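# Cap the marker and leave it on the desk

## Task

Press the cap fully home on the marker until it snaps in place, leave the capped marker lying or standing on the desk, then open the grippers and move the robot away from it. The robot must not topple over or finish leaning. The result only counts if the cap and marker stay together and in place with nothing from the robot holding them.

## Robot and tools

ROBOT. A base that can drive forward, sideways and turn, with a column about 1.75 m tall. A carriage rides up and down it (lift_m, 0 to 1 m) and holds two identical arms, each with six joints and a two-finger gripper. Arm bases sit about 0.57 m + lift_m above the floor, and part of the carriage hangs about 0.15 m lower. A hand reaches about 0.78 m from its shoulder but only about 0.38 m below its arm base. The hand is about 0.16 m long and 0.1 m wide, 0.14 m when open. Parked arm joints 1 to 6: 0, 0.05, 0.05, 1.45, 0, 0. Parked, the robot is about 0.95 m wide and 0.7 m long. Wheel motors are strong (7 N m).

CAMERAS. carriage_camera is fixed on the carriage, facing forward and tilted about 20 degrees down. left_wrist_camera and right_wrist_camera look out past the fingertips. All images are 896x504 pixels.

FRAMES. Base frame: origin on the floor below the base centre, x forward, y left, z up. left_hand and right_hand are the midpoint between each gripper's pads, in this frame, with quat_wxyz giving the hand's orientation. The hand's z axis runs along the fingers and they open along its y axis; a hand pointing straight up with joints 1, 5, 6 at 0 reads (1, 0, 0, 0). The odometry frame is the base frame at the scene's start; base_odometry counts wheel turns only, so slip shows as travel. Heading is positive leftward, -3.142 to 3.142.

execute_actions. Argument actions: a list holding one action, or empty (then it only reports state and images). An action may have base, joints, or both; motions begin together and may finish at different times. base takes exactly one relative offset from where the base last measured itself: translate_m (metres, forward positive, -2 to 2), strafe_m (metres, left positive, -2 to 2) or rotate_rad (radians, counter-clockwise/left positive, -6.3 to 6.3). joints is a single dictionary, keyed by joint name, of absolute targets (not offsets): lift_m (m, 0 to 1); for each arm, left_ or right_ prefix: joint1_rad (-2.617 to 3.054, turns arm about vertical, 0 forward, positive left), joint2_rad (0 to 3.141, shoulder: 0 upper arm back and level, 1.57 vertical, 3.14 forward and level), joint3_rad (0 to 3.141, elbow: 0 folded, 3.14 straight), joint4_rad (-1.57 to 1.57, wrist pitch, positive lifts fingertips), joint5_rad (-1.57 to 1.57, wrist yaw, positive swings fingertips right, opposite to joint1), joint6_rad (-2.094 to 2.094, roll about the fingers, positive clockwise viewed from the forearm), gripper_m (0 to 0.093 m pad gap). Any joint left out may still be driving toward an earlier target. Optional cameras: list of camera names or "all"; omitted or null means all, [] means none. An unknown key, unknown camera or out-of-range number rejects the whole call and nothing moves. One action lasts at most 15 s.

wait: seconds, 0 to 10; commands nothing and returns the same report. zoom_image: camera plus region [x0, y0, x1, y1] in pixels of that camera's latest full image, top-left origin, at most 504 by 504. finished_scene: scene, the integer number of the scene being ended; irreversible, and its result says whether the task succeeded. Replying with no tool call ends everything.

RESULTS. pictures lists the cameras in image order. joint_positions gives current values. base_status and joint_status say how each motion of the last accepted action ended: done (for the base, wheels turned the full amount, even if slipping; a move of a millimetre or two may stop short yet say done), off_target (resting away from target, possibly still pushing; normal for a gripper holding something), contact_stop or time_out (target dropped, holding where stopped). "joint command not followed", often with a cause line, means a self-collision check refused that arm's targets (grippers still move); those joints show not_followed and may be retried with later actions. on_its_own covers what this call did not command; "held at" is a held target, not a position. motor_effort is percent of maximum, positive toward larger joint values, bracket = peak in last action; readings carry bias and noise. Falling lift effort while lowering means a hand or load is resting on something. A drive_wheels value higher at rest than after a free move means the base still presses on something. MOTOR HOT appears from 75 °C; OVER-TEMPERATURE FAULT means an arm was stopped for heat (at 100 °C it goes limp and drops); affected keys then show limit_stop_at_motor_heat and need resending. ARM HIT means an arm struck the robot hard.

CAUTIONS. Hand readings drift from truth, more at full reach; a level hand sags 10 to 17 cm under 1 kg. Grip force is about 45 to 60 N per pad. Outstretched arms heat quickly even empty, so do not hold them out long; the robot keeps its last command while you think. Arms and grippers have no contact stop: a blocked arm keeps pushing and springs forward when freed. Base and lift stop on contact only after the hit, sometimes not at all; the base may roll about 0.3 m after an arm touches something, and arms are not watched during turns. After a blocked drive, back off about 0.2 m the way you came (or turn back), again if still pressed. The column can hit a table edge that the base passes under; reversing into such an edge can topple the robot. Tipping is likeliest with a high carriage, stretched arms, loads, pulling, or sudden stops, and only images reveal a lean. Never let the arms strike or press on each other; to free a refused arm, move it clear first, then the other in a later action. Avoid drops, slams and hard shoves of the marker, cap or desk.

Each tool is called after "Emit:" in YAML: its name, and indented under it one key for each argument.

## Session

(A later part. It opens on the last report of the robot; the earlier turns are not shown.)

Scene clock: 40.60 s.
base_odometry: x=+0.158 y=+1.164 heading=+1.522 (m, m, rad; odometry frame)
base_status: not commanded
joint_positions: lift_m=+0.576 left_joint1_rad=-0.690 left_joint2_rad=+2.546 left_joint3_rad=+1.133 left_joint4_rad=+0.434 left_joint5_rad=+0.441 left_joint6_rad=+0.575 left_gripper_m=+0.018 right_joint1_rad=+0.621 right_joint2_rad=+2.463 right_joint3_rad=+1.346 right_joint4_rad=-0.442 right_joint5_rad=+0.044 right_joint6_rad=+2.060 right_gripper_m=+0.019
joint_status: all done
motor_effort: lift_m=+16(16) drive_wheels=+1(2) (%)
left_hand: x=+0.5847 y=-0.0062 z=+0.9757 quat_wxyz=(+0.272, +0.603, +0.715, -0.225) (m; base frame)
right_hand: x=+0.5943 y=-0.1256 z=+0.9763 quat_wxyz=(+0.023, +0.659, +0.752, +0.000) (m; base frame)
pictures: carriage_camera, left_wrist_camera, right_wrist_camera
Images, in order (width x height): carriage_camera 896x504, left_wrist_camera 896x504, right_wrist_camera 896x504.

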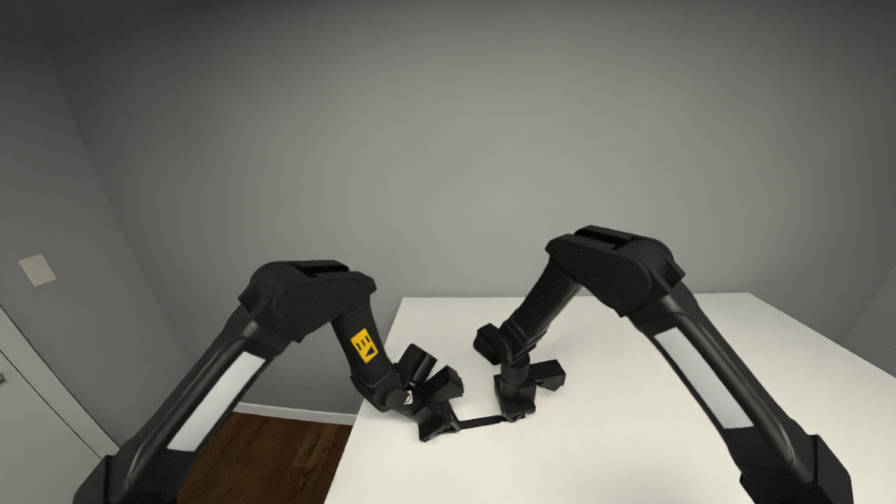

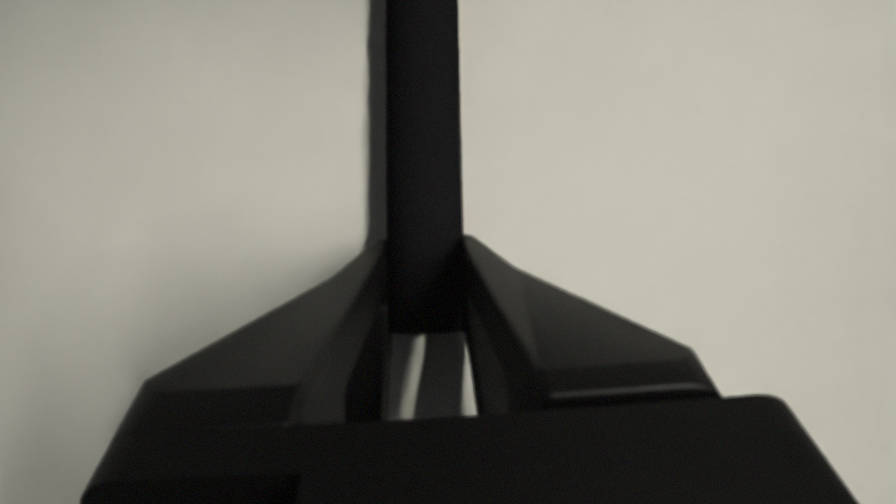

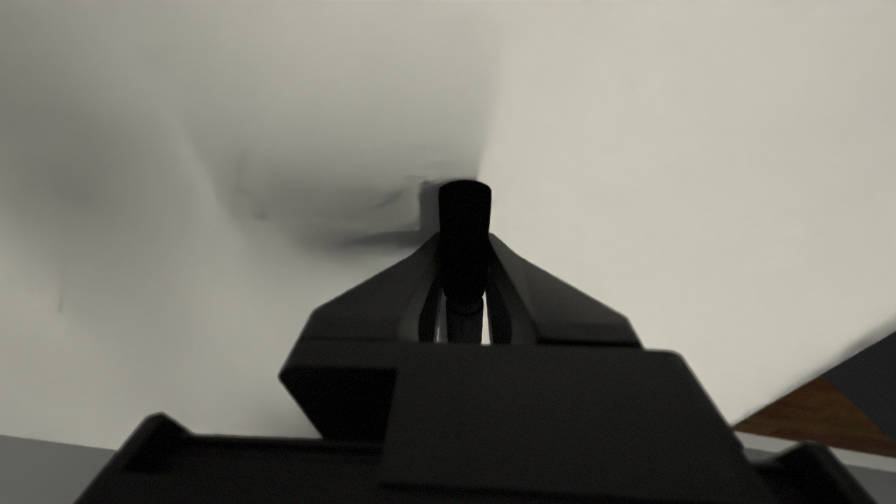

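Emit:
execute_actions:
  actions:
    - {"joints": {"right_joint1_rad": 0.654, "right_joint2_rad": 2.505, "right_joint3_rad": 1.423, "right_joint4_rad": -0.42, "right_joint5_rad": -0.07, "right_joint6_rad": 2.09, "left_joint5_rad": 0.49}}

Scene clock: 44.57 s.
base_odometry: x=+0.158 y=+1.164 heading=+1.522 (m, m, rad; odometry frame)
base_status: not commanded
joint_positions: lift_m=+0.576 left_joint1_rad=-0.683 left_joint2_rad=+2.546 left_joint3_rad=+1.133 left_joint4_rad=+0.422 left_joint5_rad=+0.461 left_joint6_rad=+0.575 left_gripper_m=+0.018 right_joint1_rad=+0.635 right_joint2_rad=+2.485 right_joint3_rad=+1.387 right_joint4_rad=-0.471 right_joint5_rad=+0.002 right_joint6_rad=+2.076 right_gripper_m=+0.019
joint_status: left_joint5_rad off_target (ended at +0.461, target +0.490); right_joint4_rad off_target (ended at -0.471, target -0.420); right_joint5_rad off_target (ended at +0.002, target -0.070); the others done
joint sent to its limit — the command would take right_joint6_rad past its upper limit, so that joint was sent only as far as its limit.
motor_effort: lift_m=+16(16) drive_wheels=+1(1) (%)
left_hand: x=+0.5829 y=-0.0043 z=+0.9754 quat_wxyz=(+0.266, +0.601, +0.716, -0.234) (m; base frame)
right_hand: x=+0.5907 y=-0.1122 z=+0.9748 quat_wxyz=(+0.001, +0.660, +0.752, +0.000) (m; base frame)
pictures: carriage_camera, left_wrist_camera, right_wrist_camera
Images, in order (width x height): carriage_camera 896x504, left_wrist_camera 896x504, right_wrist_camera 896x504.

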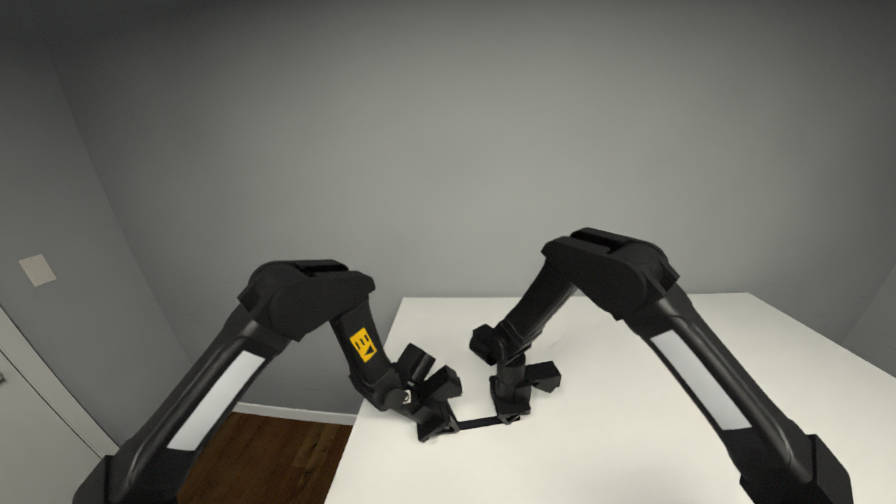

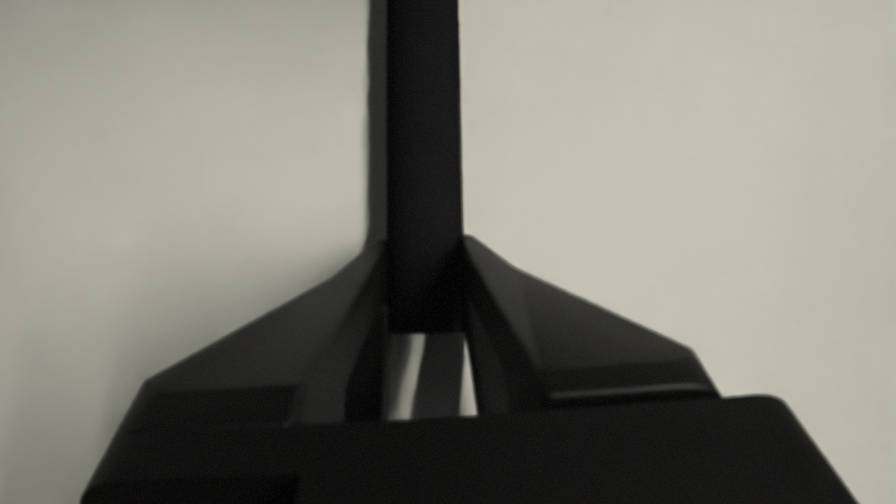

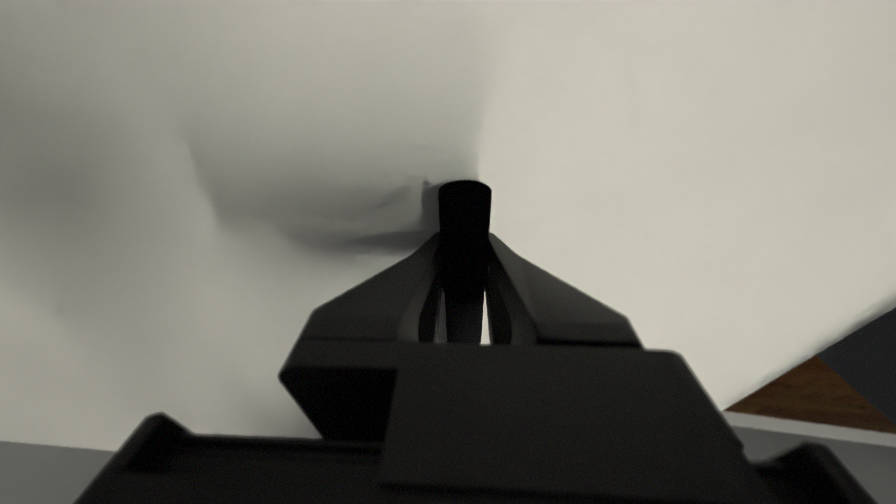

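Emit:
zoom_image:
  camera: "right_wrist_camera"
  region: [420, 265, 510, 350]

Region (420, 265, 510, 350) of right_wrist_camera's 896x504 image, scaled by 5.600, with more detail than that image has.

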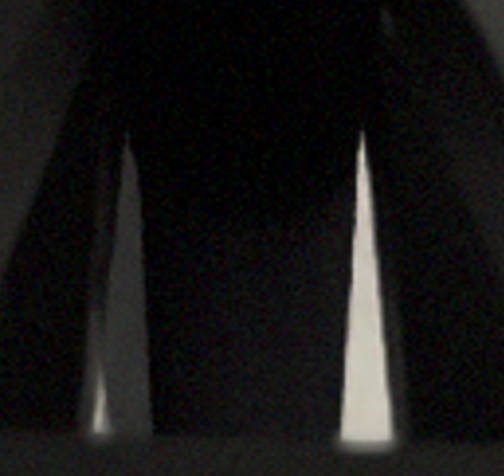

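Emit:
execute_actions:
  actions:
    - {"joints": {"right_joint1_rad": 0.635, "right_joint2_rad": 2.485, "right_joint3_rad": 1.387, "right_joint4_rad": -0.471, "right_joint5_rad": 0.002, "right_joint6_rad": 2.076, "left_joint1_rad": -0.683, "left_joint4_rad": 0.422, "left_joint5_rad": 0.461, "left_gripper_m": 0.055, "right_gripper_m": 0.055}}
  cameras: []

Emit:
execute_actions:
  actions:
    - {"joints": {"lift_m": 0.65}}

Scene clock: 45.30 s.
base_odometry: x=+0.158 y=+1.164 heading=+1.522 (m, m, rad; odometry frame)
base_status: not commanded
joint_positions: lift_m=+0.576 left_joint1_rad=-0.681 left_joint2_rad=+2.546 left_joint3_rad=+1.133 left_joint4_rad=+0.423 left_joint5_rad=+0.466 left_joint6_rad=+0.575 left_gripper_m=+0.055 right_joint1_rad=+0.634 right_joint2_rad=+2.485 right_joint3_rad=+1.387 right_joint4_rad=-0.478 right_joint5_rad=+0.010 right_joint6_rad=+2.074 right_gripper_m=+0.055
joint_status: all done
motor_effort: lift_m=+16(16) drive_wheels=+1(1) (%)
left_hand: x=+0.5829 y=-0.0044 z=+0.9759 quat_wxyz=(+0.266, +0.601, +0.716, -0.236) (m; base frame)
right_hand: x=+0.5905 y=-0.1149 z=+0.9748 quat_wxyz=(+0.004, +0.659, +0.752, -0.004) (m; base frame)
pictures: none
No camera images: the call's "cameras" was empty. Leave "cameras" out to get every camera's image.

Scene clock: 46.13 s.
base_odometry: x=+0.158 y=+1.164 heading=+1.522 (m, m, rad; odometry frame)
base_status: not commanded
joint_positions: lift_m=+0.650 left_joint1_rad=-0.681 left_joint2_rad=+2.545 left_joint3_rad=+1.133 left_joint4_rad=+0.418 left_joint5_rad=+0.463 left_joint6_rad=+0.575 left_gripper_m=+0.055 right_joint1_rad=+0.634 right_joint2_rad=+2.485 right_joint3_rad=+1.387 right_joint4_rad=-0.474 right_joint5_rad=+0.007 right_joint6_rad=+2.074 right_gripper_m=+0.055
joint_status: all done
motor_effort: lift_m=+18(22) drive_wheels=+1(0) (%)
left_hand: x=+0.5827 y=-0.0036 z=+1.0490 quat_wxyz=(+0.265, +0.601, +0.717, -0.234) (m; base frame)
right_hand: x=+0.5910 y=-0.1140 z=+1.0484 quat_wxyz=(+0.003, +0.659, +0.752, -0.002) (m; base frame)
pictures: carriage_camera, left_wrist_camera, right_wrist_camera
Images, in order (width x height): carriage_camera 896x504, left_wrist_camera 896x504, right_wrist_camera 896x504.

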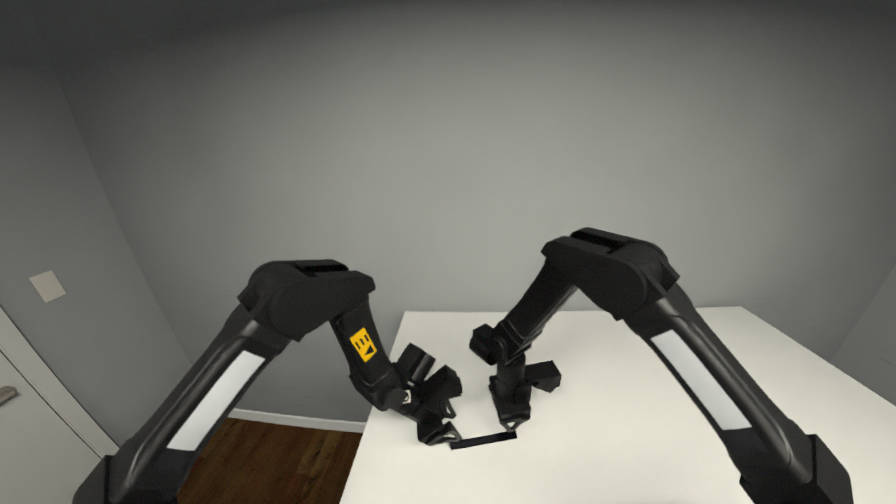

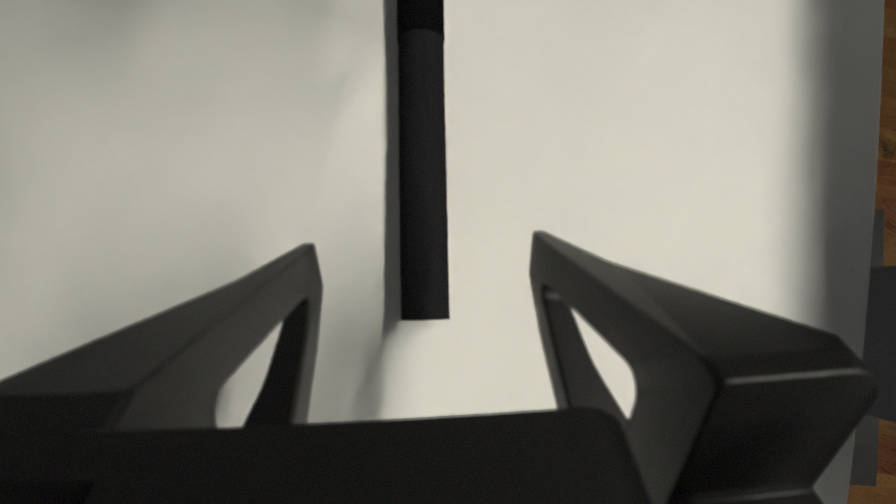

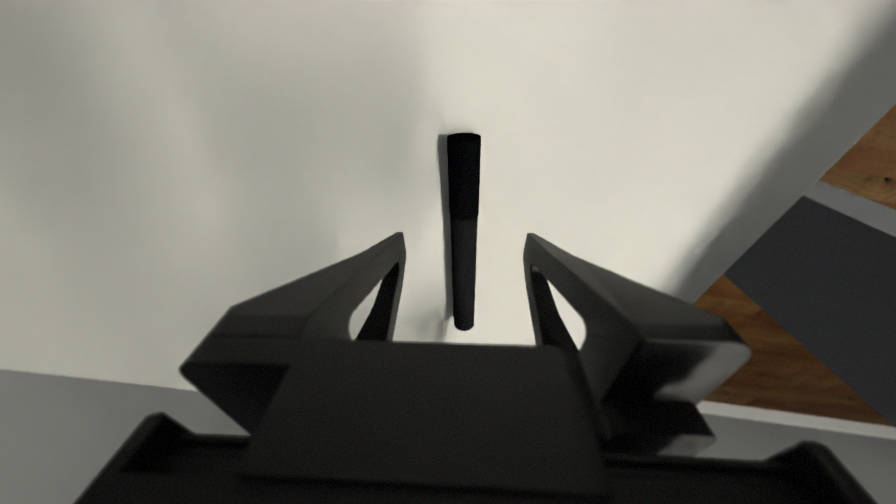

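The cap is fully seated. Moving clear.

Emit:
execute_actions:
  actions:
    - {"base": {"translate_m": -0.2}, "joints": {"left_joint1_rad": -0.2, "left_joint2_rad": 2.0, "right_joint1_rad": 0.2, "right_joint2_rad": 2.0}}
  cameras: ["carriage_camera"]

Scene clock: 48.30 s.
base_odometry: x=+0.148 y=+0.964 heading=+1.522 (m, m, rad; odometry frame)
base_status: done
joint_positions: lift_m=+0.650 left_joint1_rad=-0.190 left_joint2_rad=+2.007 left_joint3_rad=+1.133 left_joint4_rad=+0.424 left_joint5_rad=+0.457 left_joint6_rad=+0.575 left_gripper_m=+0.055 right_joint1_rad=+0.192 right_joint2_rad=+2.004 right_joint3_rad=+1.387 right_joint4_rad=-0.464 right_joint5_rad=+0.006 right_joint6_rad=+2.074 right_gripper_m=+0.055
joint_status: all done
motor_effort: lift_m=+19(19) drive_wheels=-4(10) (%)
left_hand: x=+0.7895 y=+0.1696 z=+1.3149 quat_wxyz=(+0.545, +0.419, +0.720, -0.089) (m; base frame)
right_hand: x=+0.7454 y=-0.2552 z=+1.2537 quat_wxyz=(+0.105, +0.784, +0.571, +0.218) (m; base frame)
pictures: carriage_camera
Images, in order (width x height): carriage_camera 896x504.

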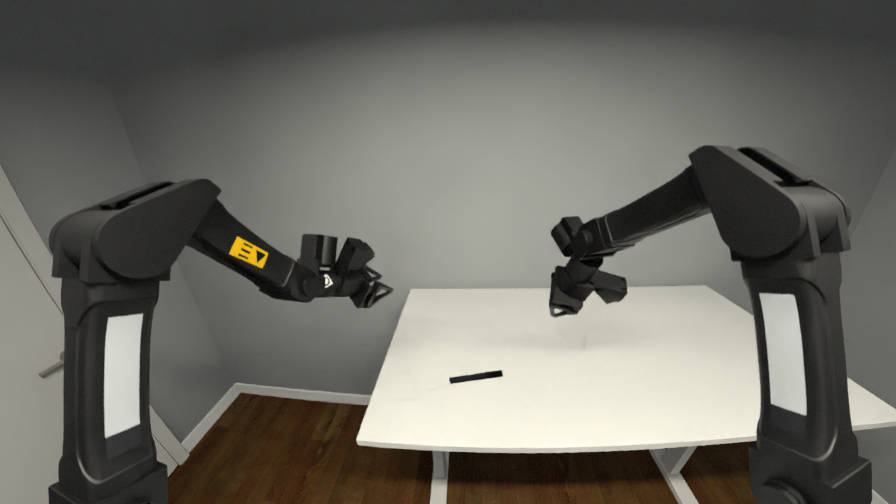

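Emit:
finished_scene:
  scene: 2

The scene is finished: the task was done.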